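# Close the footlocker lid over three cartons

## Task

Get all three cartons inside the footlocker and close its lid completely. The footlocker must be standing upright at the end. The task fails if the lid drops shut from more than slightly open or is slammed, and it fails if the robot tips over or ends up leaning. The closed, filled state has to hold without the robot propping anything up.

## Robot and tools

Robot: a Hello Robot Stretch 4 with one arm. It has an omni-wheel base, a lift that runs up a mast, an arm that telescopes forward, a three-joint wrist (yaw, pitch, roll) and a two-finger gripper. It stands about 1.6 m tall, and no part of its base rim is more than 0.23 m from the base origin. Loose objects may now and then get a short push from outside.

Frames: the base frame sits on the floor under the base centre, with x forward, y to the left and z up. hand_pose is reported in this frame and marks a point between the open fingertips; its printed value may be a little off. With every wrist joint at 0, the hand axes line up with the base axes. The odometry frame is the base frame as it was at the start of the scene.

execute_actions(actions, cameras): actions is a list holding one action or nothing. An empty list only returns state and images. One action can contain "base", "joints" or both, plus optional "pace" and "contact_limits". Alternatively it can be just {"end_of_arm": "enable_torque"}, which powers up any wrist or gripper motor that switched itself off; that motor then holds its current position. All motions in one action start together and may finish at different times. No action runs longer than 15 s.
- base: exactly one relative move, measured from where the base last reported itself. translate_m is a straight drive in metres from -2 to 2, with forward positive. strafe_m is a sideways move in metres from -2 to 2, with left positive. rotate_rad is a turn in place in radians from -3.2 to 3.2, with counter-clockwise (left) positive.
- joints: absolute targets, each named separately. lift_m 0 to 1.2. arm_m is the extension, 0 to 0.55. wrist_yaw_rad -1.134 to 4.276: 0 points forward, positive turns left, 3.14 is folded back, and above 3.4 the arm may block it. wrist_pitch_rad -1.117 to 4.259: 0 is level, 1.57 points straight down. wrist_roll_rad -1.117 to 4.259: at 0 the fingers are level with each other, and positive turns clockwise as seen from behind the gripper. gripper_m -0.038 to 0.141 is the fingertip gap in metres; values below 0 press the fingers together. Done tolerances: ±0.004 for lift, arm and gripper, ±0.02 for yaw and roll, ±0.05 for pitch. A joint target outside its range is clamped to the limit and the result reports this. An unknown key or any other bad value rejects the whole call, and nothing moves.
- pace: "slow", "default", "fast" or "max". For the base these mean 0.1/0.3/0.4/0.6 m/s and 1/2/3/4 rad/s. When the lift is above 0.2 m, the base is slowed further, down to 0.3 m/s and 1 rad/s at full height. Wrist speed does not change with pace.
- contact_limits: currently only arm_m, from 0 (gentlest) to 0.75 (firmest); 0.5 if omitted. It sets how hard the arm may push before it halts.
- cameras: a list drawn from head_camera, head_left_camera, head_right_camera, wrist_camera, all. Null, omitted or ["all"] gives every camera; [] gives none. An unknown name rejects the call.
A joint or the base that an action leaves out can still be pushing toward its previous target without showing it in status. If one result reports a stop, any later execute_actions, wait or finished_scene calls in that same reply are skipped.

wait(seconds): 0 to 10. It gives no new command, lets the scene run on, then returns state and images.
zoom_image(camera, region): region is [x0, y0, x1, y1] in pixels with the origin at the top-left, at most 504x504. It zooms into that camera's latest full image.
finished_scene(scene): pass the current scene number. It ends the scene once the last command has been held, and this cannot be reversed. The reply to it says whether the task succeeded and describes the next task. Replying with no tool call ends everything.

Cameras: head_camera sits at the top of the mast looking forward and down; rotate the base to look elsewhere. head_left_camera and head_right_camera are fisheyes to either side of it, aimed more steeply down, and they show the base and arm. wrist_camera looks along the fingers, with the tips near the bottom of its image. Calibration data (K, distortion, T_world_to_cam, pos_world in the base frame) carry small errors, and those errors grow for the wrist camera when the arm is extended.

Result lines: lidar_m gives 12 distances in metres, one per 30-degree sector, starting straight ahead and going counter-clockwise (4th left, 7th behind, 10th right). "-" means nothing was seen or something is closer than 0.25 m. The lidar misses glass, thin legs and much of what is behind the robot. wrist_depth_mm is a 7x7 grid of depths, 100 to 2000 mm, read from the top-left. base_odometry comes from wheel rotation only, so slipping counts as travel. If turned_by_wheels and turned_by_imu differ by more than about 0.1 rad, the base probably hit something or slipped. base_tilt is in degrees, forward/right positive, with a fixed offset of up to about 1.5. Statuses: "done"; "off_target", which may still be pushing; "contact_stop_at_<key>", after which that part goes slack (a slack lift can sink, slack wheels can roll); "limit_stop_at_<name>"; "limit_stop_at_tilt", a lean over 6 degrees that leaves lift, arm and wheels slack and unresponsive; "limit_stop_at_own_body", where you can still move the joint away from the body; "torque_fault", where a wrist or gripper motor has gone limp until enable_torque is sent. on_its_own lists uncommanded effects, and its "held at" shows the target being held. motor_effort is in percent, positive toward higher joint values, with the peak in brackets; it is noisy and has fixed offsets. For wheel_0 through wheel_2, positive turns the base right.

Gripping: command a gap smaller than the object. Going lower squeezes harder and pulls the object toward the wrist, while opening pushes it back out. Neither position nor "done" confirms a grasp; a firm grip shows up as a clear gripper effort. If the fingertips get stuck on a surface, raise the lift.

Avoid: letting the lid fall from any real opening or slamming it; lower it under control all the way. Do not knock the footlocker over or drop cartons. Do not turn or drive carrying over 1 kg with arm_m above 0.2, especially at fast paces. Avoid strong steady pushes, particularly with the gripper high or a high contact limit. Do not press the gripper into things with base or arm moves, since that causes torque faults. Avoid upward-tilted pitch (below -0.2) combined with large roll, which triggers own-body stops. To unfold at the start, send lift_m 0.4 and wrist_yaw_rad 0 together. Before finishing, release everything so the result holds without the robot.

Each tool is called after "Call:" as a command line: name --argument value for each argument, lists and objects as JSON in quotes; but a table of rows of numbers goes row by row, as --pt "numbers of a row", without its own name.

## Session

Call:
execute_actions --actions '[]'

Scene clock: 0.00 s.
base_odometry: x=+0.000 y=+0.000 heading=+0.000 (m, m, rad; odometry frame)
turned_by_wheels: +0.000 (rad since the last result)
turned_by_imu: +0.000 (rad since the last result)
base_tilt: forward=+0.3 right=-0.5 (deg)
lidar_m: 1.25 1.26 1.56 2.39 2.39 2.68 1.91 1.97 2.57 1.53 1.56 1.39
base_status: not commanded
joint_positions: lift_m=+0.290 arm_m=-0.001 wrist_yaw_rad=+3.223 wrist_pitch_rad=-0.007 wrist_roll_rad=+0.006 gripper_m=+0.057
joint_status: not commanded
motor_effort: lift_m=+18 arm_m=+0 wrist_yaw_rad=+0 wrist_pitch_rad=-6 wrist_roll_rad=-1 gripper_m=-2 wheel_0=+0 wheel_1=+0 wheel_2=+1 (%)
hand_pose: x=-0.1246 y=+0.0637 z=+0.4699 quat_wxyz=(-0.041, +0.003, +0.003, +0.999) (m; base frame)
wrist_depth_mm: - - 135 - - - - / - - 132 - - - - / - - 131 - - - - / - 111 132 - - - - / 161 136 - - - - - / 202 - 216 - 208 1983 1863 / 204 1397 1160 1281 1205 1060 1255
pictures: head_camera, head_left_camera, head_right_camera, wrist_camera
camera_calibration (this result's frames):
wrist_camera: T_world_to_cam=[[-0.0890383, 0.993473, -0.0712951, -0.0353147], [-0.0438881, -0.0754231, -0.996185, 0.531661], [-0.995061, -0.0855696, 0.0503172, 0.0810177], [0, 0, 0, 1]] pos_world=[0.100807, 0.0821165, 0.523039]
Images, in order (width x height): head_camera 420x560, head_left_camera 420x672, head_right_camera 420x672, wrist_camera 616x392.

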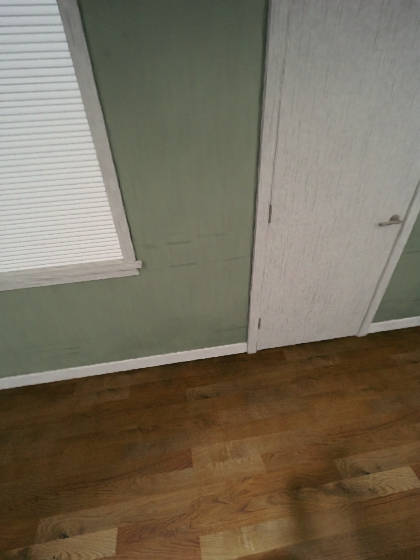

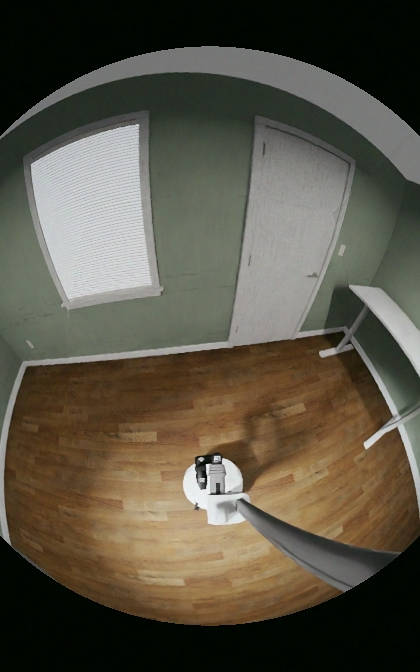

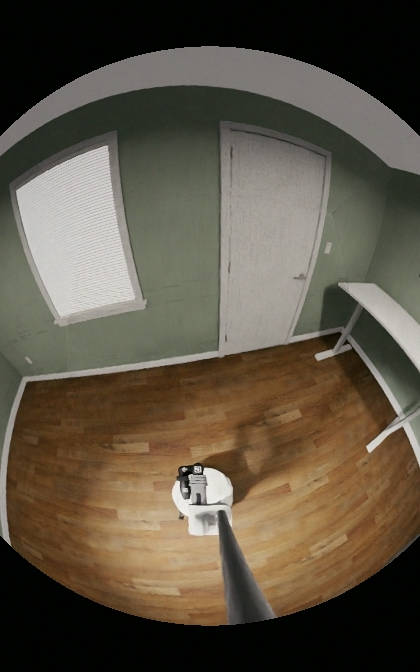

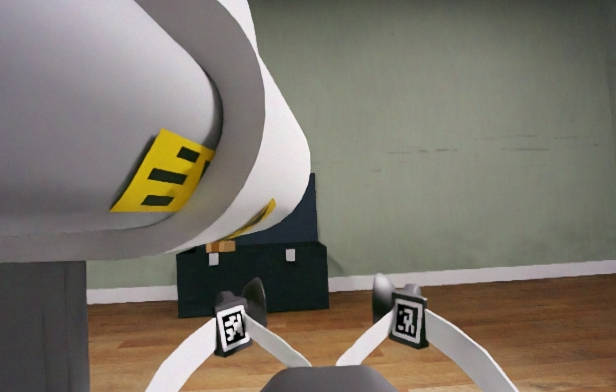

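Call:
execute_actions --actions '[{"base":{"rotate_rad":-2.88},"joints":{"lift_m":0.6,"wrist_yaw_rad":0,"wrist_pitch_rad":0.9,"gripper_m":0.141}}]' --cameras '["head_camera"]'

Scene clock: 4.87 s.
base_odometry: x=+0.000 y=+0.000 heading=-2.879 (m, m, rad; odometry frame)
turned_by_wheels: -2.879 (rad since the last result)
turned_by_imu: -2.937 (rad since the last result)
base_tilt: forward=+0.3 right=-0.4 (deg)
lidar_m: 1.92 2.59 1.52 1.49 1.64 1.33 1.25 1.36 2.10 2.42 2.59 2.45
base_status: done
joint_positions: lift_m=+0.600 arm_m=-0.001 wrist_yaw_rad=+0.000 wrist_pitch_rad=+0.901 wrist_roll_rad=+0.006 gripper_m=+0.141
joint_status: all done
motor_effort: lift_m=+22(25) arm_m=+0(0) wrist_yaw_rad=+0(5) wrist_pitch_rad=-2(1) wrist_roll_rad=+0(0) gripper_m=-2(1) wheel_0=+4(7) wheel_1=+4(11) wheel_2=+5(11) (%)
hand_pose: x=+0.3492 y=-0.0874 z=+0.5518 quat_wxyz=(+0.900, +0.002, +0.435, -0.001) (m; base frame)
wrist_depth_mm: 1661 1661 1618 1576 1576 1576 1576 / 1366 1336 1336 1366 1336 1308 1281 / 1182 1160 1160 1160 1138 1118 1098 / 1042 1042 1025 1008 991 976 960 / 904 931 917 878 891 878 878 / 831 788 809 809 809 206 778 / 741 723 723 149 723 715 715
pictures: head_camera
Images, in order (width x height): head_camera 420x560.

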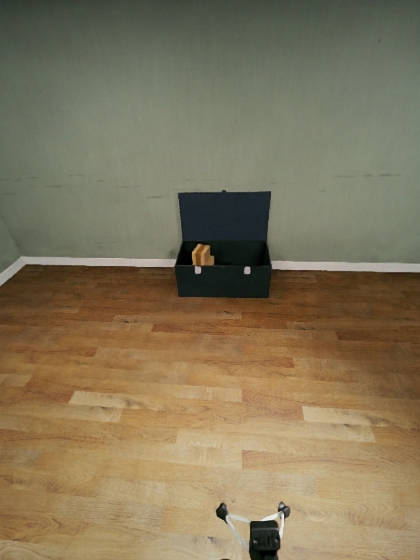

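Call:
execute_actions --actions '[{"base":{"translate_m":1.35},"pace":"fast"}]' --cameras '["head_camera","wrist_camera"]'

Scene clock: 11.67 s.
base_odometry: x=-1.303 y=-0.351 heading=-2.879 (m, m, rad; odometry frame)
turned_by_wheels: +0.000 (rad since the last result)
turned_by_imu: +0.002 (rad since the last result)
base_tilt: forward=+0.2 right=-0.4 (deg)
lidar_m: 0.57 0.64 1.72 2.17 1.66 2.22 2.63 2.87 2.59 2.53 1.41 0.59
base_status: done
joint_positions: lift_m=+0.600 arm_m=-0.001 wrist_yaw_rad=+0.000 wrist_pitch_rad=+0.901 wrist_roll_rad=+0.006 gripper_m=+0.141
joint_status: not commanded
motor_effort: lift_m=+22(22) arm_m=+0(0) wrist_yaw_rad=+0(0) wrist_pitch_rad=-2(2) wrist_roll_rad=+0(0) gripper_m=+0(0) wheel_0=+3(9) wheel_1=+4(10) wheel_2=-2(15) (%)
hand_pose: x=+0.3492 y=-0.0874 z=+0.5518 quat_wxyz=(+0.900, +0.002, +0.435, -0.001) (m; base frame)
wrist_depth_mm: 917 866 842 831 820 809 820 / 1042 854 707 931 917 842 931 / 1118 768 699 1060 1025 831 1008 / 654 621 609 585 580 564 627 / 904 715 691 668 654 640 854 / 831 788 788 798 768 205 768 / 741 723 715 149 723 707 707
pictures: head_camera, wrist_camera
camera_calibration (this result's frames):
wrist_camera: T_world_to_cam=[[-0.0510263, -0.997427, -0.0503624, -0.0359683], [-0.754332, 0.0715405, -0.652584, 0.693922], [0.654507, 0.00469106, -0.756041, 0.412169], [0, 0, 0, 1]] pos_world=[0.251844, -0.0874528, 0.762648]
Images, in order (width x height): head_camera 420x560, wrist_camera 616x392.

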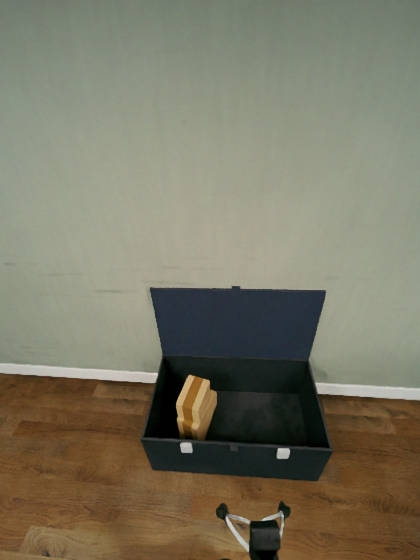

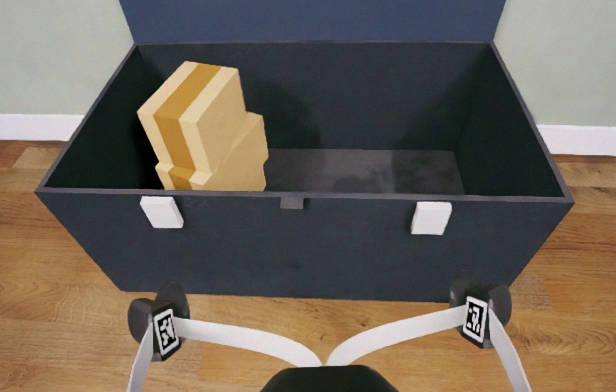

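Call:
execute_actions --actions '[{"base":{"rotate_rad":-0.06},"joints":{"lift_m":0.72,"wrist_pitch_rad":1.57}}]' --cameras '[]'

Call:
execute_actions --actions '[{"base":{"strafe_m":0.25},"joints":{"arm_m":0.2}}]' --cameras '[]'

Call:
execute_actions --actions '[{"base":{"translate_m":0.25},"joints":{"arm_m":0.4}}]' --cameras '["head_camera","wrist_camera"]'

Scene clock: 21.03 s.
base_odometry: x=-1.303 y=-0.351 heading=-2.938 (m, m, rad; odometry frame)
turned_by_wheels: -0.059 (rad since the last result)
turned_by_imu: -0.060 (rad since the last result)
base_tilt: forward=+0.2 right=-0.4 (deg)
lidar_m: 0.59 0.61 1.59 2.17 1.72 2.09 2.61 2.79 2.61 2.54 1.48 0.60
base_status: done
joint_positions: lift_m=+0.720 arm_m=-0.001 wrist_yaw_rad=+0.000 wrist_pitch_rad=+1.570 wrist_roll_rad=+0.006 gripper_m=+0.141
joint_status: all done
motor_effort: lift_m=+22(24) arm_m=+0(0) wrist_yaw_rad=+1(0) wrist_pitch_rad=+4(4) wrist_roll_rad=+1(0) gripper_m=+1(1) wheel_0=+5(7) wheel_1=+4(8) wheel_2=+4(9) (%)
hand_pose: x=+0.1704 y=-0.0874 z=+0.6094 quat_wxyz=(+0.708, +0.002, +0.707, -0.002) (m; base frame)
wrist_depth_mm: 854 809 809 820 831 842 842 / 854 854 854 866 842 842 854 / 842 842 866 842 854 842 842 / 831 842 831 842 831 842 842 / 854 842 627 615 842 831 842 / 842 854 627 615 647 205 820 / 831 820 615 149 831 820 831
pictures: none
No camera images: the call's "cameras" was empty. Leave "cameras" out to get every camera's image.

Scene clock: 23.17 s.
base_odometry: x=-1.253 y=-0.596 heading=-2.938 (m, m, rad; odometry frame)
turned_by_wheels: +0.000 (rad since the last result)
turned_by_imu: +0.000 (rad since the last result)
base_tilt: forward=+0.2 right=-0.4 (deg)
lidar_m: 0.58 1.10 1.60 1.94 1.49 1.73 2.61 2.78 2.90 2.78 0.87 0.61
base_status: done
joint_positions: lift_m=+0.720 arm_m=+0.199 wrist_yaw_rad=+0.000 wrist_pitch_rad=+1.570 wrist_roll_rad=+0.006 gripper_m=+0.141
joint_status: all done
motor_effort: lift_m=+21(22) arm_m=+8(8) wrist_yaw_rad=+0(1) wrist_pitch_rad=+2(3) wrist_roll_rad=+1(0) gripper_m=-1(1) wheel_0=-1(9) wheel_1=+1(12) wheel_2=+0(0) (%)
hand_pose: x=+0.3698 y=-0.0874 z=+0.6095 quat_wxyz=(+0.707, +0.002, +0.707, -0.002) (m; base frame)
wrist_depth_mm: 854 842 798 683 831 809 831 / 842 842 580 591 597 603 603 / 842 854 866 831 842 842 831 / 831 854 842 854 831 831 842 / 831 842 854 831 842 842 820 / 831 831 831 820 831 206 831 / 831 831 621 149 842 831 831
pictures: none
No camera images: the call's "cameras" was empty. Leave "cameras" out to get every camera's image.

Scene clock: 25.43 s.
base_odometry: x=-1.497 y=-0.646 heading=-2.937 (m, m, rad; odometry frame)
turned_by_wheels: +0.000 (rad since the last result)
turned_by_imu: +0.001 (rad since the last result)
base_tilt: forward=+0.2 right=-0.4 (deg)
lidar_m: 0.33 0.39 1.23 1.92 1.68 1.72 2.87 3.10 2.89 2.79 0.50 0.36
base_status: done
joint_positions: lift_m=+0.720 arm_m=+0.399 wrist_yaw_rad=+0.000 wrist_pitch_rad=+1.570 wrist_roll_rad=+0.006 gripper_m=+0.141
joint_status: all done
motor_effort: lift_m=+21(21) arm_m=+8(8) wrist_yaw_rad=+0(1) wrist_pitch_rad=+2(3) wrist_roll_rad=+1(0) gripper_m=-1(0) wheel_0=+3(8) wheel_1=+5(9) wheel_2=-3(14) (%)
hand_pose: x=+0.5698 y=-0.0874 z=+0.6095 quat_wxyz=(+0.707, +0.002, +0.707, -0.002) (m; base frame)
wrist_depth_mm: 488 399 402 407 407 410 410 / 715 654 544 549 564 564 564 / 854 854 778 820 820 809 809 / 831 842 820 459 809 809 809 / 842 842 820 452 809 798 798 / 831 820 654 455 809 205 798 / 831 831 580 149 609 569 597
pictures: head_camera, wrist_camera
camera_calibration (this result's frames):
wrist_camera: T_world_to_cam=[[-0.0711696, -0.997434, -0.00780867, -0.0362807], [-0.996466, 0.0714464, -0.0441798, 0.665141], [0.0446243, 0.00463681, -0.998993, 0.806993], [0, 0, 0, 1]] pos_world=[0.624197, -0.0874514, 0.835283]
Images, in order (width x height): head_camera 420x560, wrist_camera 616x392.

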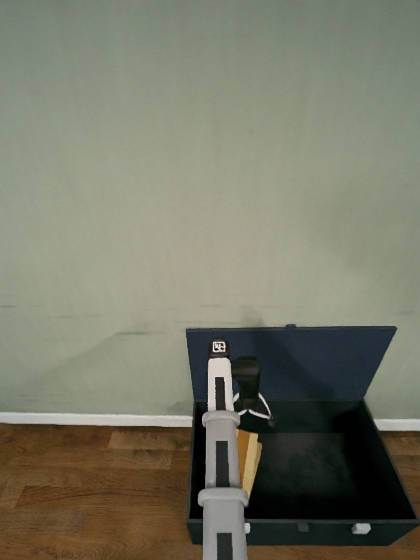

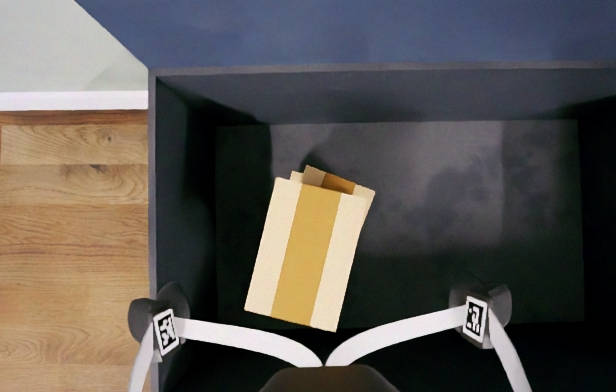

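Call:
execute_actions --actions '[{"base":{"strafe_m":0.012},"joints":{"arm_m":0.404,"wrist_roll_rad":0.27,"lift_m":0.53}}]' --cameras '["wrist_camera"]'

Scene clock: 30.33 s.
base_odometry: x=-1.495 y=-0.658 heading=-2.937 (m, m, rad; odometry frame)
turned_by_wheels: +0.000 (rad since the last result)
turned_by_imu: +0.000 (rad since the last result)
base_tilt: forward=+0.2 right=-0.5 (deg)
lidar_m: 0.33 0.36 1.21 1.91 1.68 1.71 2.86 3.08 2.90 2.78 0.49 0.36
base_status: done
joint_positions: lift_m=+0.530 arm_m=+0.403 wrist_yaw_rad=+0.000 wrist_pitch_rad=+1.570 wrist_roll_rad=+0.270 gripper_m=+0.141
joint_status: all done
motor_effort: lift_m=+15(20) arm_m=+8(8) wrist_yaw_rad=+0(1) wrist_pitch_rad=+2(3) wrist_roll_rad=+2(3) gripper_m=-1(0) wheel_0=-2(8) wheel_1=+5(12) wheel_2=+0(3) (%)
hand_pose: x=+0.5738 y=-0.0874 z=+0.4201 quat_wxyz=(+0.701, +0.095, +0.700, -0.095) (m; base frame)
wrist_depth_mm: 287 312 336 387 445 539 627 / 330 394 466 564 627 634 634 / 343 504 627 627 627 627 621 / 347 466 627 266 382 615 627 / 342 427 621 266 265 621 615 / 640 329 264 264 263 206 585 / 640 325 484 149 368 469 442
pictures: wrist_camera
camera_calibration (this result's frames):
wrist_camera: T_world_to_cam=[[-0.329205, -0.944224, -0.00802218, 0.115318], [-0.943218, 0.329229, -0.0441346, 0.652709], [0.0443141, -0.00696268, -0.998993, 0.616738], [0, 0, 0, 1]] pos_world=[0.62628, -0.101711, 0.645849]
Images, in order (width x height): wrist_camera 616x392.

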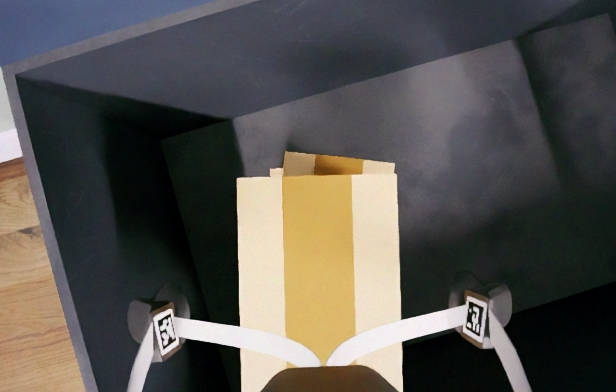

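Call:
execute_actions --actions '[{"joints":{"lift_m":0.452}}]' --cameras '[]'

Call:
execute_actions --actions '[{"joints":{"gripper_m":0.06}}]' --cameras '[]'

Call:
execute_actions --actions '[{"joints":{"lift_m":0.47}}]' --cameras '["wrist_camera"]'

Scene clock: 34.87 s.
base_odometry: x=-1.495 y=-0.658 heading=-2.937 (m, m, rad; odometry frame)
turned_by_wheels: +0.000 (rad since the last result)
turned_by_imu: +0.000 (rad since the last result)
base_tilt: forward=+0.2 right=-0.4 (deg)
lidar_m: 0.34 0.37 1.22 1.91 1.63 1.71 2.87 3.07 2.88 2.80 0.49 0.35
base_status: not commanded
joint_positions: lift_m=+0.452 arm_m=+0.403 wrist_yaw_rad=+0.000 wrist_pitch_rad=+1.570 wrist_roll_rad=+0.270 gripper_m=+0.141
joint_status: all done
motor_effort: lift_m=+14(16) arm_m=+8(8) wrist_yaw_rad=+0(0) wrist_pitch_rad=+2(3) wrist_roll_rad=+2(1) gripper_m=+0(0) wheel_0=-2(3) wheel_1=+5(5) wheel_2=+0(0) (%)
hand_pose: x=+0.5738 y=-0.0874 z=+0.3421 quat_wxyz=(+0.701, +0.095, +0.700, -0.095) (m; base frame)
wrist_depth_mm: 271 298 338 389 452 539 554 / 329 394 462 554 549 549 544 / 340 500 544 544 544 549 544 / 315 466 189 188 188 544 544 / 296 427 187 187 187 539 539 / 278 330 187 186 186 206 539 / 265 325 186 149 185 466 442
pictures: none
No camera images: the call's "cameras" was empty. Leave "cameras" out to get every camera's image.

Scene clock: 36.70 s.
base_odometry: x=-1.495 y=-0.658 heading=-2.937 (m, m, rad; odometry frame)
turned_by_wheels: +0.000 (rad since the last result)
turned_by_imu: +0.000 (rad since the last result)
base_tilt: forward=+0.3 right=-0.4 (deg)
lidar_m: 0.34 0.37 1.23 1.90 1.69 1.70 2.86 3.07 2.86 2.79 0.51 0.34
base_status: not commanded
joint_positions: lift_m=+0.452 arm_m=+0.403 wrist_yaw_rad=+0.000 wrist_pitch_rad=+1.570 wrist_roll_rad=+0.270 gripper_m=+0.060
joint_status: all done
motor_effort: lift_m=+17(16) arm_m=+8(8) wrist_yaw_rad=+0(0) wrist_pitch_rad=+1(3) wrist_roll_rad=+2(1) gripper_m=-20(22) wheel_0=-2(2) wheel_1=+5(5) wheel_2=+0(0) (%)
hand_pose: x=+0.5738 y=-0.0874 z=+0.3419 quat_wxyz=(+0.701, +0.095, +0.700, -0.095) (m; base frame)
wrist_depth_mm: 271 298 340 387 452 539 549 / 329 399 466 549 549 544 549 / 336 504 549 549 544 544 539 / 315 466 175 174 175 544 539 / 297 424 174 173 173 539 539 / 278 362 174 173 173 189 535 / 264 174 172 172 172 452 421
pictures: none
No camera images: the call's "cameras" was empty. Leave "cameras" out to get every camera's image.

Scene clock: 37.47 s.
base_odometry: x=-1.495 y=-0.658 heading=-2.937 (m, m, rad; odometry frame)
turned_by_wheels: +0.000 (rad since the last result)
turned_by_imu: +0.000 (rad since the last result)
base_tilt: forward=+0.3 right=-0.5 (deg)
lidar_m: 0.34 0.35 1.24 1.89 1.68 1.71 2.87 3.06 2.88 2.81 0.51 0.38
base_status: not commanded
joint_positions: lift_m=+0.470 arm_m=+0.403 wrist_yaw_rad=+0.000 wrist_pitch_rad=+1.570 wrist_roll_rad=+0.270 gripper_m=+0.060
joint_status: all done
motor_effort: lift_m=+25(26) arm_m=+8(8) wrist_yaw_rad=+0(0) wrist_pitch_rad=+1(0) wrist_roll_rad=+1(1) gripper_m=-19(21) wheel_0=-3(2) wheel_1=+5(5) wheel_2=+0(0) (%)
hand_pose: x=+0.5738 y=-0.0874 z=+0.3592 quat_wxyz=(+0.701, +0.095, +0.700, -0.095) (m; base frame)
wrist_depth_mm: 271 297 340 387 455 539 564 / 329 399 469 569 569 564 564 / 334 504 569 569 564 554 569 / 315 466 174 174 174 559 559 / 294 424 174 174 174 549 554 / 278 362 173 173 173 187 554 / 265 174 173 172 172 452 415
pictures: wrist_camera
camera_calibration (this result's frames):
wrist_camera: T_world_to_cam=[[-0.329243, -0.944211, -0.00802802, 0.11486], [-0.943204, 0.329267, -0.0441513, 0.65004], [0.0443315, -0.00696444, -0.998993, 0.555966], [0, 0, 0, 1]] pos_world=[0.62629, -0.101713, 0.585028]
Images, in order (width x height): wrist_camera 616x392.

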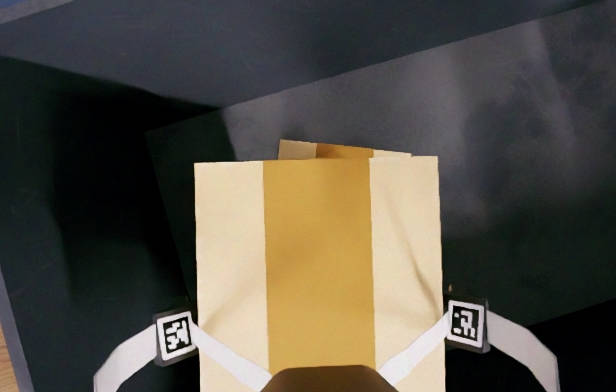

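Call:
execute_actions --actions '[{"base":{"strafe_m":-0.24},"joints":{"arm_m":0.43}}]' --cameras '[]'

Call:
execute_actions --actions '[{"joints":{"lift_m":0.235}}]' --cameras '["wrist_camera"]'

Scene clock: 44.53 s.
base_odometry: x=-1.544 y=-0.423 heading=-2.937 (m, m, rad; odometry frame)
turned_by_wheels: +0.000 (rad since the last result)
turned_by_imu: +0.000 (rad since the last result)
base_tilt: forward=+0.2 right=-0.5 (deg)
lidar_m: 0.33 0.35 1.20 2.15 1.86 2.08 2.89 3.05 2.64 2.55 0.50 0.37
base_status: done
joint_positions: lift_m=+0.470 arm_m=+0.429 wrist_yaw_rad=+0.000 wrist_pitch_rad=+1.570 wrist_roll_rad=+0.270 gripper_m=+0.060
joint_status: all done
motor_effort: lift_m=+24(25) arm_m=+8(7) wrist_yaw_rad=+0(1) wrist_pitch_rad=+2(1) wrist_roll_rad=+0(2) gripper_m=-20(20) wheel_0=+2(11) wheel_1=-3(12) wheel_2=+0(1) (%)
hand_pose: x=+0.5998 y=-0.0874 z=+0.3592 quat_wxyz=(+0.701, +0.095, +0.700, -0.095) (m; base frame)
wrist_depth_mm: 243 250 283 324 375 449 430 / 289 330 392 469 564 569 459 / 404 488 564 569 559 564 492 / 559 564 175 174 175 554 521 / 345 389 174 173 174 559 554 / 322 320 173 172 173 187 554 / 320 173 172 172 172 508 462
pictures: none
No camera images: the call's "cameras" was empty. Leave "cameras" out to get every camera's image.

Scene clock: 46.60 s.
base_odometry: x=-1.544 y=-0.423 heading=-2.937 (m, m, rad; odometry frame)
turned_by_wheels: +0.000 (rad since the last result)
turned_by_imu: +0.000 (rad since the last result)
base_tilt: forward=+0.3 right=-0.4 (deg)
lidar_m: 0.32 0.35 1.26 2.14 1.82 2.09 2.87 3.07 2.64 2.55 0.50 0.33
base_status: not commanded
joint_positions: lift_m=+0.235 arm_m=+0.429 wrist_yaw_rad=+0.000 wrist_pitch_rad=+1.570 wrist_roll_rad=+0.270 gripper_m=+0.060
joint_status: all done
motor_effort: lift_m=+17(23) arm_m=+8(8) wrist_yaw_rad=+0(0) wrist_pitch_rad=+1(3) wrist_roll_rad=+0(1) gripper_m=-19(20) wheel_0=+3(2) wheel_1=-3(3) wheel_2=+0(0) (%)
hand_pose: x=+0.5998 y=-0.0874 z=+0.1249 quat_wxyz=(+0.701, +0.095, +0.700, -0.095) (m; base frame)
wrist_depth_mm: 226 251 283 325 327 325 329 / 290 327 329 325 327 327 327 / 327 329 325 327 327 325 324 / 325 324 174 174 174 324 322 / 329 322 174 173 173 322 320 / 239 324 173 172 173 187 320 / 241 173 172 172 172 320 319
pictures: wrist_camera
camera_calibration (this result's frames):
wrist_camera: T_world_to_cam=[[-0.32925, -0.944208, -0.00805696, 0.121549], [-0.943197, 0.329275, -0.0442341, 0.66423], [0.0444192, -0.00696478, -0.998989, 0.320643], [0, 0, 0, 1]] pos_world=[0.652277, -0.101713, 0.35068]
Images, in order (width x height): wrist_camera 616x392.

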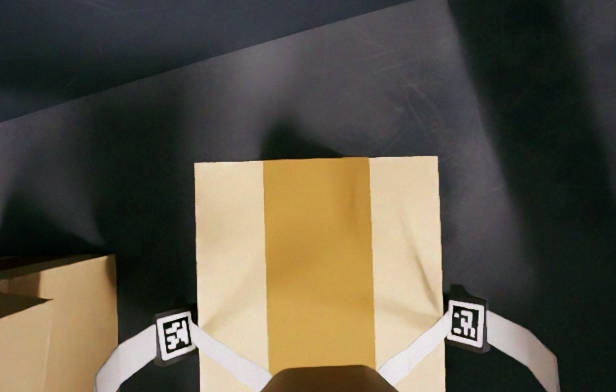

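Call:
execute_actions --actions '[{"joints":{"lift_m":0.217},"pace":"slow"}]' --cameras '[]'

Call:
execute_actions --actions '[{"joints":{"gripper_m":0.135}}]' --cameras '["wrist_camera"]'

Call:
execute_actions --actions '[{"joints":{"lift_m":0.56},"pace":"fast"}]' --cameras '["wrist_camera"]'

Scene clock: 50.97 s.
base_odometry: x=-1.544 y=-0.423 heading=-2.937 (m, m, rad; odometry frame)
turned_by_wheels: +0.000 (rad since the last result)
turned_by_imu: +0.000 (rad since the last result)
base_tilt: forward=+0.2 right=-0.3 (deg)
lidar_m: 0.31 0.36 1.25 2.16 1.80 2.07 2.90 3.08 2.65 2.57 0.49 0.36
base_status: not commanded
joint_positions: lift_m=+0.217 arm_m=+0.429 wrist_yaw_rad=+0.000 wrist_pitch_rad=+1.570 wrist_roll_rad=+0.270 gripper_m=+0.060
joint_status: all done
motor_effort: lift_m=+16(17) arm_m=+8(8) wrist_yaw_rad=+0(1) wrist_pitch_rad=+1(1) wrist_roll_rad=+2(2) gripper_m=-23(22) wheel_0=+2(2) wheel_1=-3(3) wheel_2=+0(0) (%)
hand_pose: x=+0.5998 y=-0.0874 z=+0.1069 quat_wxyz=(+0.701, +0.095, +0.700, -0.095) (m; base frame)
wrist_depth_mm: 226 251 283 312 310 310 309 / 289 307 309 310 309 307 307 / 309 309 309 306 307 306 306 / 309 306 174 174 175 306 306 / 306 307 174 173 174 303 304 / 239 306 173 173 173 188 303 / 241 174 172 172 172 300 301
pictures: none
No camera images: the call's "cameras" was empty. Leave "cameras" out to get every camera's image.

Scene clock: 52.70 s.
base_odometry: x=-1.544 y=-0.423 heading=-2.937 (m, m, rad; odometry frame)
turned_by_wheels: +0.000 (rad since the last result)
turned_by_imu: +0.000 (rad since the last result)
base_tilt: forward=+0.2 right=-0.4 (deg)
lidar_m: 0.34 0.36 1.25 2.16 1.85 2.10 2.88 3.07 2.64 2.55 0.49 0.36
base_status: not commanded
joint_positions: lift_m=+0.217 arm_m=+0.429 wrist_yaw_rad=+0.000 wrist_pitch_rad=+1.571 wrist_roll_rad=+0.270 gripper_m=+0.135
joint_status: all done
motor_effort: lift_m=+16(17) arm_m=+8(8) wrist_yaw_rad=+1(1) wrist_pitch_rad=-1(0) wrist_roll_rad=+1(1) gripper_m=+0(20) wheel_0=+2(2) wheel_1=-3(3) wheel_2=+0(0) (%)
hand_pose: x=+0.5996 y=-0.0874 z=+0.1069 quat_wxyz=(+0.701, +0.095, +0.701, -0.095) (m; base frame)
wrist_depth_mm: 226 249 282 310 312 312 312 / 290 307 309 309 307 309 307 / 309 309 310 309 310 309 309 / 309 309 189 188 189 306 304 / 307 307 189 188 188 306 303 / 239 304 187 187 187 205 303 / 242 303 187 154 186 301 301
pictures: wrist_camera
camera_calibration (this result's frames):
wrist_camera: T_world_to_cam=[[-0.329426, -0.944149, -0.00783322, 0.121423], [-0.943168, 0.329445, -0.0435934, 0.663169], [0.0437392, -0.00697274, -0.999019, 0.30308], [0, 0, 0, 1]] pos_world=[0.652223, -0.101723, 0.332644]
Images, in order (width x height): wrist_camera 616x392.

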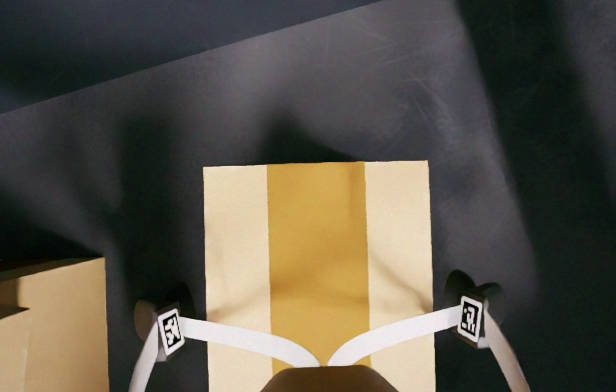

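Scene clock: 54.63 s.
base_odometry: x=-1.544 y=-0.423 heading=-2.937 (m, m, rad; odometry frame)
turned_by_wheels: +0.000 (rad since the last result)
turned_by_imu: +0.000 (rad since the last result)
base_tilt: forward=+0.2 right=-0.5 (deg)
lidar_m: 0.34 0.37 1.23 2.15 1.85 2.10 2.88 3.09 2.65 2.57 0.50 0.35
base_status: not commanded
joint_positions: lift_m=+0.560 arm_m=+0.429 wrist_yaw_rad=+0.000 wrist_pitch_rad=+1.570 wrist_roll_rad=+0.270 gripper_m=+0.135
joint_status: all done
motor_effort: lift_m=+22(24) arm_m=+8(8) wrist_yaw_rad=+1(1) wrist_pitch_rad=+1(0) wrist_roll_rad=+1(2) gripper_m=-2(2) wheel_0=+2(2) wheel_1=-3(3) wheel_2=+0(0) (%)
hand_pose: x=+0.5996 y=-0.0874 z=+0.4494 quat_wxyz=(+0.701, +0.095, +0.701, -0.095) (m; base frame)
wrist_depth_mm: 247 270 303 340 379 449 430 / 309 340 392 469 591 609 459 / 404 484 615 668 647 654 492 / 621 661 654 535 654 654 525 / 621 415 654 530 647 661 554 / 585 410 609 535 647 206 585 / 544 410 647 154 597 517 492
pictures: wrist_camera
camera_calibration (this result's frames):
wrist_camera: T_world_to_cam=[[-0.329425, -0.944149, -0.00787177, 0.124136], [-0.943163, 0.329446, -0.0437038, 0.678185], [0.0438562, -0.00697277, -0.999014, 0.64523], [0, 0, 0, 1]] pos_world=[0.652235, -0.101723, 0.67521]
Images, in order (width x height): wrist_camera 616x392.

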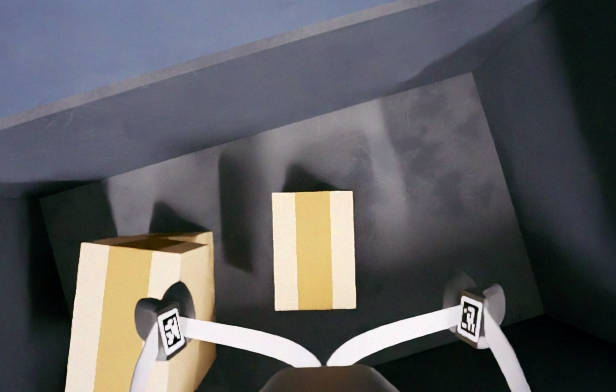

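Call:
execute_actions --actions '[{"base":{"strafe_m":0.03},"joints":{"arm_m":0.3,"wrist_roll_rad":0,"gripper_m":0.09}}]' --cameras '[]'

Call:
execute_actions --actions '[{"joints":{"wrist_pitch_rad":-0.2}}]' --cameras '["wrist_camera","head_camera"]'

Scene clock: 60.07 s.
base_odometry: x=-1.538 y=-0.452 heading=-2.937 (m, m, rad; odometry frame)
turned_by_wheels: +0.000 (rad since the last result)
turned_by_imu: +0.000 (rad since the last result)
base_tilt: forward=+0.2 right=-0.4 (deg)
lidar_m: 0.33 0.36 1.25 2.10 1.80 2.00 2.90 3.03 2.66 2.59 0.50 0.33
base_status: done
joint_positions: lift_m=+0.560 arm_m=+0.301 wrist_yaw_rad=+0.000 wrist_pitch_rad=+1.570 wrist_roll_rad=+0.000 gripper_m=+0.090
joint_status: all done
motor_effort: lift_m=+22(22) arm_m=-8(9) wrist_yaw_rad=+1(0) wrist_pitch_rad=+1(1) wrist_roll_rad=+0(8) gripper_m=-2(1) wheel_0=-1(11) wheel_1=+3(10) wheel_2=+0(0) (%)
hand_pose: x=+0.4725 y=-0.0874 z=+0.4494 quat_wxyz=(+0.707, +0.000, +0.707, +0.000) (m; base frame)
wrist_depth_mm: 544 569 580 585 585 580 554 / 580 661 661 668 661 661 569 / 591 418 492 535 654 654 569 / 539 415 654 539 661 654 574 / 544 415 654 654 647 647 574 / 544 621 218 615 492 574 525 / 387 362 357 357 366 330 368
pictures: none
No camera images: the call's "cameras" was empty. Leave "cameras" out to get every camera's image.

Scene clock: 61.67 s.
base_odometry: x=-1.538 y=-0.452 heading=-2.937 (m, m, rad; odometry frame)
turned_by_wheels: +0.000 (rad since the last result)
turned_by_imu: +0.000 (rad since the last result)
base_tilt: forward=+0.3 right=-0.3 (deg)
lidar_m: 0.34 0.34 1.24 2.11 1.83 2.02 2.90 3.07 2.66 2.59 0.49 0.35
base_status: not commanded
joint_positions: lift_m=+0.560 arm_m=+0.301 wrist_yaw_rad=+0.000 wrist_pitch_rad=-0.197 wrist_roll_rad=+0.000 gripper_m=+0.090
joint_status: all done
motor_effort: lift_m=+22(22) arm_m=-8(8) wrist_yaw_rad=+0(1) wrist_pitch_rad=-6(10) wrist_roll_rad=+0(0) gripper_m=-4(1) wheel_0=-1(1) wheel_1=+3(3) wheel_2=+0(0) (%)
hand_pose: x=+0.7552 y=-0.0874 z=+0.7945 quat_wxyz=(+0.995, +0.000, -0.099, +0.000) (m; base frame)
wrist_depth_mm: 387 379 370 366 362 353 349 / 373 366 359 353 349 342 338 / 355 353 347 343 336 330 325 / 343 342 334 330 325 320 315 / 332 329 324 320 314 310 306 / 320 317 217 286 281 279 278 / 285 278 277 274 272 268 270
pictures: head_camera, wrist_camera
camera_calibration (this result's frames):
wrist_camera: T_world_to_cam=[[0.0206258, -0.997787, -0.0632187, -0.046948], [0.237944, 0.0663142, -0.969012, 0.660176], [0.97106, 0.00494416, 0.238785, -0.699449], [0, 0, 0, 1]] pos_world=[0.523091, -0.0871649, 0.803768]
Images, in order (width x height): head_camera 420x560, wrist_camera 616x392.

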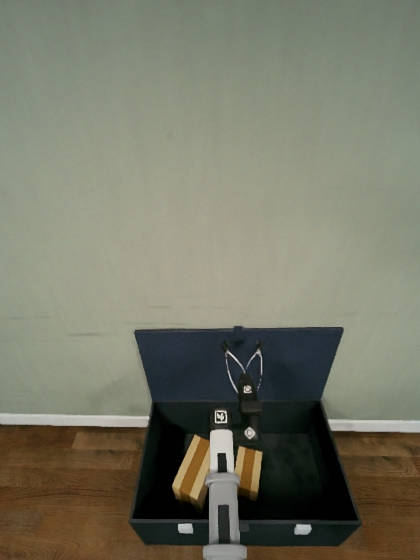

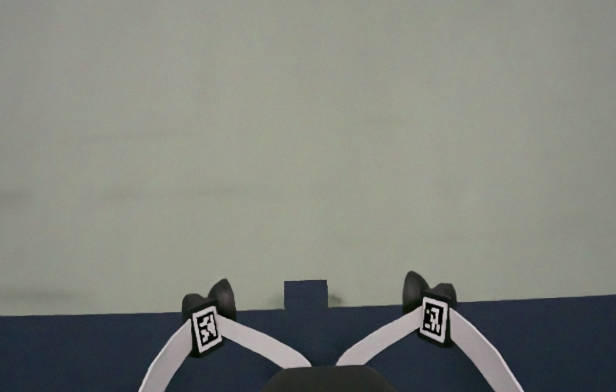

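Call:
execute_actions --actions '[{"base":{"strafe_m":0.009},"joints":{"arm_m":0.335,"lift_m":0.573,"gripper_m":0.08}}]' --cameras '["wrist_camera"]'

Scene clock: 77.40 s.
base_odometry: x=-1.536 y=-0.461 heading=-2.937 (m, m, rad; odometry frame)
turned_by_wheels: +0.000 (rad since the last result)
turned_by_imu: +0.000 (rad since the last result)
base_tilt: forward=+0.1 right=-0.5 (deg)
lidar_m: 0.34 0.35 1.23 2.12 1.83 2.00 2.89 3.06 2.68 2.59 0.50 0.37
base_status: done
joint_positions: lift_m=+0.573 arm_m=+0.334 wrist_yaw_rad=+0.000 wrist_pitch_rad=-0.198 wrist_roll_rad=+0.000 gripper_m=+0.080
joint_status: all done
motor_effort: lift_m=+23(23) arm_m=+8(8) wrist_yaw_rad=+0(1) wrist_pitch_rad=-6(7) wrist_roll_rad=+0(0) gripper_m=-2(2) wheel_0=-3(7) wheel_1=+3(12) wheel_2=+0(1) (%)
hand_pose: x=+0.7874 y=-0.0874 z=+0.8075 quat_wxyz=(+0.995, +0.000, -0.099, +0.000) (m; base frame)
wrist_depth_mm: 343 342 336 329 325 320 315 / 334 329 322 319 315 309 303 / 322 315 310 309 303 297 294 / 310 307 301 297 294 287 285 / 298 296 291 287 282 279 277 / 287 286 216 277 214 270 267 / 253 251 246 245 243 239 241
pictures: wrist_camera
camera_calibration (this result's frames):
wrist_camera: T_world_to_cam=[[0.020624, -0.997787, -0.0632137, -0.0467965], [0.238178, 0.0663102, -0.968955, 0.664901], [0.971003, 0.00492765, 0.239018, -0.733994], [0, 0, 0, 1]] pos_world=[0.55531, -0.0871658, 0.816739]
Images, in order (width x height): wrist_camera 616x392.

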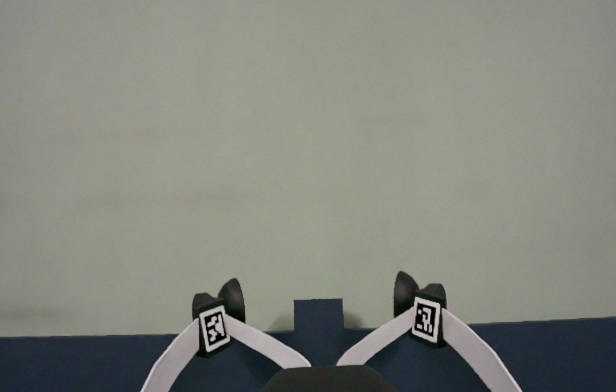

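Call:
execute_actions --actions '[{"joints":{"arm_m":0.367,"lift_m":0.571},"contact_limits":{"arm_m":0.15},"pace":"slow"}]' --cameras '["wrist_camera"]'

Call:
execute_actions --actions '[{"joints":{"gripper_m":-0.03}}]' --cameras '["wrist_camera"]'

Scene clock: 83.00 s.
base_odometry: x=-1.536 y=-0.461 heading=-2.937 (m, m, rad; odometry frame)
turned_by_wheels: +0.000 (rad since the last result)
turned_by_imu: +0.000 (rad since the last result)
base_tilt: forward=+0.1 right=-0.3 (deg)
lidar_m: 0.35 0.35 1.26 2.11 1.79 2.03 2.89 3.05 2.69 2.59 0.50 0.37
base_status: not commanded
joint_positions: lift_m=+0.571 arm_m=+0.366 wrist_yaw_rad=+0.000 wrist_pitch_rad=-0.199 wrist_roll_rad=+0.000 gripper_m=+0.080
joint_status: all done
motor_effort: lift_m=+15(21) arm_m=+9(8) wrist_yaw_rad=+0(0) wrist_pitch_rad=-3(5) wrist_roll_rad=+0(1) gripper_m=-3(1) wheel_0=-3(4) wheel_1=+3(3) wheel_2=+0(0) (%)
contact_limits: arm_m 0.15
hand_pose: x=+0.8193 y=-0.0874 z=+0.8065 quat_wxyz=(+0.995, +0.000, -0.099, +0.000) (m; base frame)
wrist_depth_mm: 307 304 298 294 290 286 279 / 298 293 287 283 279 276 273 / 287 283 277 273 270 265 263 / 276 273 268 263 259 256 254 / 266 263 259 255 253 249 246 / 257 254 216 247 213 240 237 / 223 220 216 216 213 211 211
pictures: wrist_camera
camera_calibration (this result's frames):
wrist_camera: T_world_to_cam=[[0.02067, -0.997787, -0.0631904, -0.0475821], [0.239305, 0.0663043, -0.968678, 0.655182], [0.970724, 0.00490079, 0.240146, -0.765386], [0, 0, 0, 1]] pos_world=[0.587174, -0.0871672, 0.815458]
Images, in order (width x height): wrist_camera 616x392.

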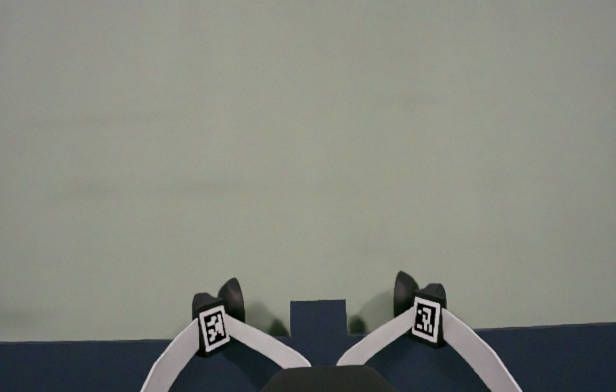

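Scene clock: 84.80 s.
base_odometry: x=-1.536 y=-0.461 heading=-2.937 (m, m, rad; odometry frame)
turned_by_wheels: +0.000 (rad since the last result)
turned_by_imu: +0.000 (rad since the last result)
base_tilt: forward=+0.1 right=-0.4 (deg)
lidar_m: 0.31 0.35 1.23 2.10 1.85 2.00 2.88 3.05 2.69 2.60 0.51 0.35
base_status: not commanded
joint_positions: lift_m=+0.571 arm_m=+0.366 wrist_yaw_rad=+0.001 wrist_pitch_rad=-0.203 wrist_roll_rad=+0.000 gripper_m=-0.029
joint_status: all done
motor_effort: lift_m=+15(14) arm_m=+9(9) wrist_yaw_rad=-1(1) wrist_pitch_rad=+7(6) wrist_roll_rad=+0(1) gripper_m=-21(21) wheel_0=-3(4) wheel_1=+3(3) wheel_2=+0(0) (%)
hand_pose: x=+0.8191 y=-0.0873 z=+0.8076 quat_wxyz=(+0.995, +0.000, -0.101, +0.000) (m; base frame)
wrist_depth_mm: 312 307 300 296 290 286 282 / 300 294 287 285 279 276 272 / 289 283 279 273 268 265 263 / 277 272 268 265 260 256 254 / 267 264 260 256 254 249 246 / 257 254 251 211 195 241 238 / 211 207 204 206 202 156 201
pictures: wrist_camera
camera_calibration (this result's frames):
wrist_camera: T_world_to_cam=[[0.0214724, -0.997776, -0.0631094, -0.0480744], [0.243071, 0.06644, -0.967731, 0.652439], [0.969771, 0.00543942, 0.243957, -0.767784], [0, 0, 0, 1]] pos_world=[0.587018, -0.0871392, 0.815657]
Images, in order (width x height): wrist_camera 616x392.

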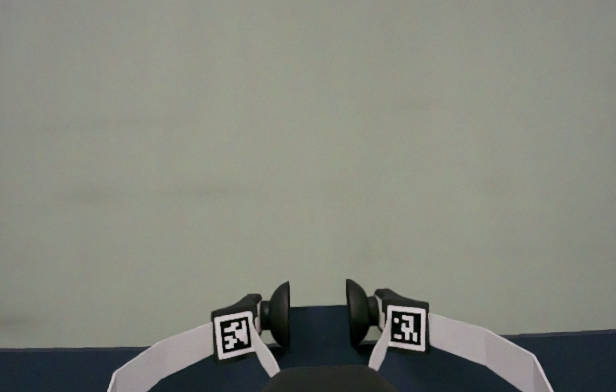

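Call:
execute_actions --actions '[{"base":{"translate_m":-0.03},"joints":{"arm_m":0.305,"lift_m":0.567},"pace":"slow"}]' --cameras '[]'

Call:
execute_actions --actions '[{"base":{"translate_m":-0.032},"joints":{"arm_m":0.26,"lift_m":0.545},"pace":"slow"}]' --cameras '["wrist_camera"]'

Scene clock: 101.57 s.
base_odometry: x=-1.507 y=-0.455 heading=-2.937 (m, m, rad; odometry frame)
turned_by_wheels: +0.000 (rad since the last result)
turned_by_imu: +0.000 (rad since the last result)
base_tilt: forward=+0.2 right=-0.4 (deg)
lidar_m: 0.36 0.36 1.24 2.11 1.81 2.03 2.86 3.03 2.67 2.57 0.54 0.39
base_status: done
joint_positions: lift_m=+0.567 arm_m=+0.306 wrist_yaw_rad=+0.001 wrist_pitch_rad=-0.199 wrist_roll_rad=+0.000 gripper_m=-0.029
joint_status: all done
motor_effort: lift_m=+14(13) arm_m=-8(8) wrist_yaw_rad=-3(2) wrist_pitch_rad=-1(22) wrist_roll_rad=+0(1) gripper_m=-21(22) wheel_0=-3(7) wheel_1=-5(5) wheel_2=+6(8) (%)
hand_pose: x=+0.7602 y=-0.0871 z=+0.8025 quat_wxyz=(+0.995, +0.000, -0.099, +0.001) (m; base frame)
wrist_depth_mm: 418 410 402 397 394 382 377 / 402 397 387 379 377 373 368 / 389 379 375 368 362 357 353 / 373 366 362 355 349 345 340 / 359 357 351 343 340 336 332 / 349 343 336 211 190 324 322 / 214 211 210 210 208 162 205
pictures: none
No camera images: the call's "cameras" was empty. Leave "cameras" out to get every camera's image.

Scene clock: 103.20 s.
base_odometry: x=-1.476 y=-0.449 heading=-2.937 (m, m, rad; odometry frame)
turned_by_wheels: +0.000 (rad since the last result)
turned_by_imu: +0.000 (rad since the last result)
base_tilt: forward=+0.2 right=-0.5 (deg)
lidar_m: 0.39 0.41 1.28 2.11 1.77 2.00 2.84 2.99 2.69 2.61 0.60 0.41
base_status: done
joint_positions: lift_m=+0.545 arm_m=+0.261 wrist_yaw_rad=+0.001 wrist_pitch_rad=-0.199 wrist_roll_rad=+0.000 gripper_m=-0.029
joint_status: all done
motor_effort: lift_m=+14(14) arm_m=-7(8) wrist_yaw_rad=-2(3) wrist_pitch_rad=-2(41) wrist_roll_rad=+0(0) gripper_m=-22(20) wheel_0=-2(3) wheel_1=-3(7) wheel_2=+7(10) (%)
hand_pose: x=+0.7152 y=-0.0871 z=+0.7806 quat_wxyz=(+0.995, +0.000, -0.099, +0.001) (m; base frame)
wrist_depth_mm: 508 504 492 488 477 469 466 / 488 488 473 466 459 455 449 / 473 466 459 449 442 436 430 / 455 449 439 433 427 421 415 / 442 433 427 421 413 410 402 / 424 421 413 210 191 394 392 / 219 216 214 212 212 161 209
pictures: wrist_camera
camera_calibration (this result's frames):
wrist_camera: T_world_to_cam=[[0.0216271, -0.997776, -0.063057, -0.0475803], [0.239365, 0.066405, -0.968656, 0.654911], [0.970689, 0.00585554, 0.240269, -0.658086], [0, 0, 0, 1]] pos_world=[0.483063, -0.0871103, 0.7895]
Images, in order (width x height): wrist_camera 616x392.

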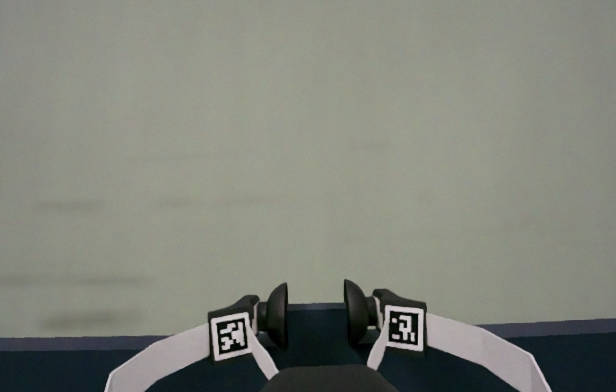

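Call:
execute_actions --actions '[{"base":{"translate_m":-0.03},"joints":{"arm_m":0.215,"lift_m":0.513},"pace":"slow"}]' --cameras '[]'

Call:
execute_actions --actions '[{"base":{"translate_m":-0.022},"joints":{"arm_m":0.171,"lift_m":0.466},"pace":"slow"}]' --cameras '["wrist_camera"]'

Scene clock: 107.50 s.
base_odometry: x=-1.446 y=-0.443 heading=-2.937 (m, m, rad; odometry frame)
turned_by_wheels: +0.000 (rad since the last result)
turned_by_imu: +0.000 (rad since the last result)
base_tilt: forward=+0.3 right=-0.4 (deg)
lidar_m: 0.42 0.43 1.36 2.12 1.73 2.01 2.80 2.96 2.68 2.61 0.64 0.44
base_status: done
joint_positions: lift_m=+0.513 arm_m=+0.216 wrist_yaw_rad=+0.002 wrist_pitch_rad=-0.194 wrist_roll_rad=+0.000 gripper_m=-0.029
joint_status: all done
motor_effort: lift_m=+16(15) arm_m=-8(8) wrist_yaw_rad=-5(5) wrist_pitch_rad=-13(38) wrist_roll_rad=+1(0) gripper_m=-22(22) wheel_0=-2(5) wheel_1=-4(5) wheel_2=+8(11) (%)
hand_pose: x=+0.6706 y=-0.0869 z=+0.7470 quat_wxyz=(+0.995, +0.000, -0.097, +0.001) (m; base frame)
wrist_depth_mm: 597 591 574 569 554 544 544 / 574 564 559 549 544 525 525 / 554 539 539 525 521 517 508 / 535 530 521 517 500 500 496 / 521 512 504 496 484 480 477 / 500 492 488 211 191 466 459 / 224 219 219 215 215 155 212
pictures: none
No camera images: the call's "cameras" was empty. Leave "cameras" out to get every camera's image.

Scene clock: 109.10 s.
base_odometry: x=-1.425 y=-0.438 heading=-2.936 (m, m, rad; odometry frame)
turned_by_wheels: +0.000 (rad since the last result)
turned_by_imu: +0.000 (rad since the last result)
base_tilt: forward=+0.1 right=-0.4 (deg)
lidar_m: 0.47 0.48 1.40 2.12 1.71 2.02 2.78 2.95 2.69 2.61 0.68 0.47
base_status: done
joint_positions: lift_m=+0.466 arm_m=+0.172 wrist_yaw_rad=+0.002 wrist_pitch_rad=-0.193 wrist_roll_rad=+0.000 gripper_m=-0.029
joint_status: all done
motor_effort: lift_m=+16(16) arm_m=-8(8) wrist_yaw_rad=-6(6) wrist_pitch_rad=-19(18) wrist_roll_rad=+1(1) gripper_m=-22(21) wheel_0=-1(5) wheel_1=-3(6) wheel_2=+6(11) (%)
hand_pose: x=+0.6267 y=-0.0868 z=+0.6998 quat_wxyz=(+0.995, +0.000, -0.096, +0.001) (m; base frame)
wrist_depth_mm: 668 668 654 640 634 627 609 / 654 647 634 621 609 597 591 / 634 621 609 591 585 580 574 / 603 603 591 580 574 559 554 / 585 580 569 559 544 544 535 / 564 559 549 211 192 530 517 / 228 222 225 215 221 155 220
pictures: wrist_camera
camera_calibration (this result's frames):
wrist_camera: T_world_to_cam=[[0.0224557, -0.997763, -0.0629687, -0.0509919], [0.233613, 0.0664778, -0.970054, 0.602369], [0.97207, 0.0070729, 0.234584, -0.549591], [0, 0, 0, 1]] pos_world=[0.394665, -0.0870347, 0.710045]
Images, in order (width x height): wrist_camera 616x392.

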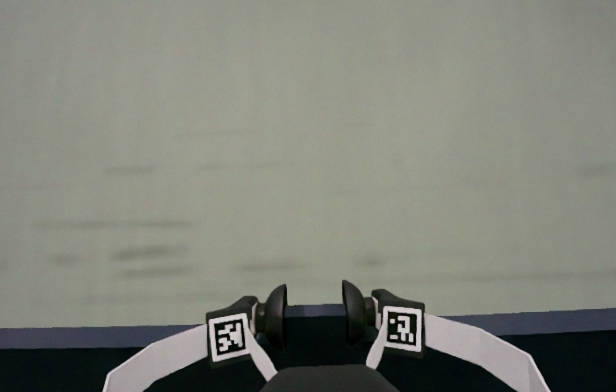

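Call:
execute_actions --actions '[{"base":{"translate_m":-0.01},"joints":{"arm_m":0.123,"lift_m":0.409},"pace":"slow"}]' --cameras '[]'

Call:
execute_actions --actions '[{"joints":{"arm_m":0.077,"lift_m":0.342},"pace":"slow"}]' --cameras '["wrist_camera"]'

Scene clock: 113.73 s.
base_odometry: x=-1.416 y=-0.436 heading=-2.937 (m, m, rad; odometry frame)
turned_by_wheels: +0.000 (rad since the last result)
turned_by_imu: +0.000 (rad since the last result)
base_tilt: forward=+0.3 right=-0.4 (deg)
lidar_m: 0.45 0.47 1.41 2.11 1.72 2.03 2.76 2.92 2.69 2.60 1.30 0.49
base_status: done
joint_positions: lift_m=+0.409 arm_m=+0.125 wrist_yaw_rad=+0.003 wrist_pitch_rad=-0.190 wrist_roll_rad=+0.000 gripper_m=-0.029
joint_status: all done
on_its_own: wrist_pitch_rad is at rest, and its effort (-28) is outside its rest range (-23 to +23)
motor_effort: lift_m=+17(16) arm_m=-9(9) wrist_yaw_rad=-10(9) wrist_pitch_rad=-28(28) wrist_roll_rad=+1(2) gripper_m=-22(21) wheel_0=-2(3) wheel_1=-4(5) wheel_2=+3(12) (%)
hand_pose: x=+0.5791 y=-0.0864 z=+0.6418 quat_wxyz=(+0.995, +0.000, -0.095, +0.002) (m; base frame)
wrist_depth_mm: 741 732 715 707 691 676 668 / 707 707 691 683 661 661 654 / 691 683 668 661 654 640 634 / 676 654 647 640 634 621 609 / 647 634 627 621 603 597 591 / 621 615 615 211 191 580 225 / 236 224 220 220 232 154 229
pictures: none
No camera images: the call's "cameras" was empty. Leave "cameras" out to get every camera's image.

Scene clock: 115.37 s.
base_odometry: x=-1.416 y=-0.436 heading=-2.937 (m, m, rad; odometry frame)
turned_by_wheels: +0.000 (rad since the last result)
turned_by_imu: +0.000 (rad since the last result)
base_tilt: forward=+0.2 right=-0.4 (deg)
lidar_m: 0.46 0.47 1.41 2.10 1.76 2.04 2.74 2.95 2.69 2.58 1.31 0.48
base_status: not commanded
joint_positions: lift_m=+0.342 arm_m=+0.079 wrist_yaw_rad=+0.005 wrist_pitch_rad=-0.188 wrist_roll_rad=+0.000 gripper_m=-0.029
joint_status: all done
on_its_own: wrist_pitch_rad is at rest, and its effort (-33) is outside its rest range (-23 to +23)
motor_effort: lift_m=+17(18) arm_m=-10(10) wrist_yaw_rad=-13(13) wrist_pitch_rad=-33(32) wrist_roll_rad=+2(1) gripper_m=-20(22) wheel_0=-2(2) wheel_1=-4(4) wheel_2=+3(4) (%)
hand_pose: x=+0.5335 y=-0.0861 z=+0.5743 quat_wxyz=(+0.996, +0.000, -0.094, +0.002) (m; base frame)
wrist_depth_mm: 798 768 768 759 732 732 715 / 768 741 750 741 723 707 691 / 750 732 715 707 699 683 668 / 723 707 707 691 676 654 661 / 699 691 668 661 654 654 634 / 676 668 232 212 195 226 224 / 256 224 178 225 251 154 250
pictures: wrist_camera
camera_calibration (this result's frames):
wrist_camera: T_world_to_cam=[[0.0244334, -0.997722, -0.0628789, -0.0572446], [0.228773, 0.0668089, -0.971185, 0.505645], [0.973173, 0.00934432, 0.229885, -0.427244], [0, 0, 0, 1]] pos_world=[0.301503, -0.0869035, 0.585692]
Images, in order (width x height): wrist_camera 616x392.

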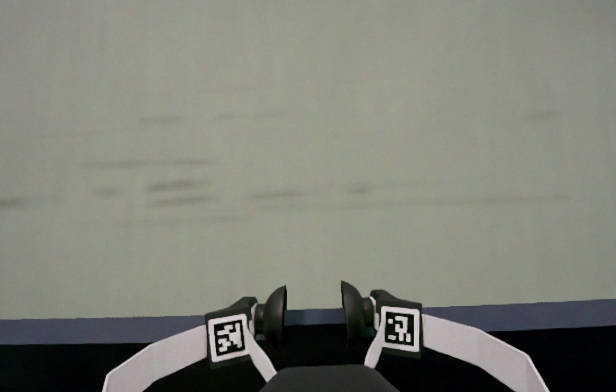

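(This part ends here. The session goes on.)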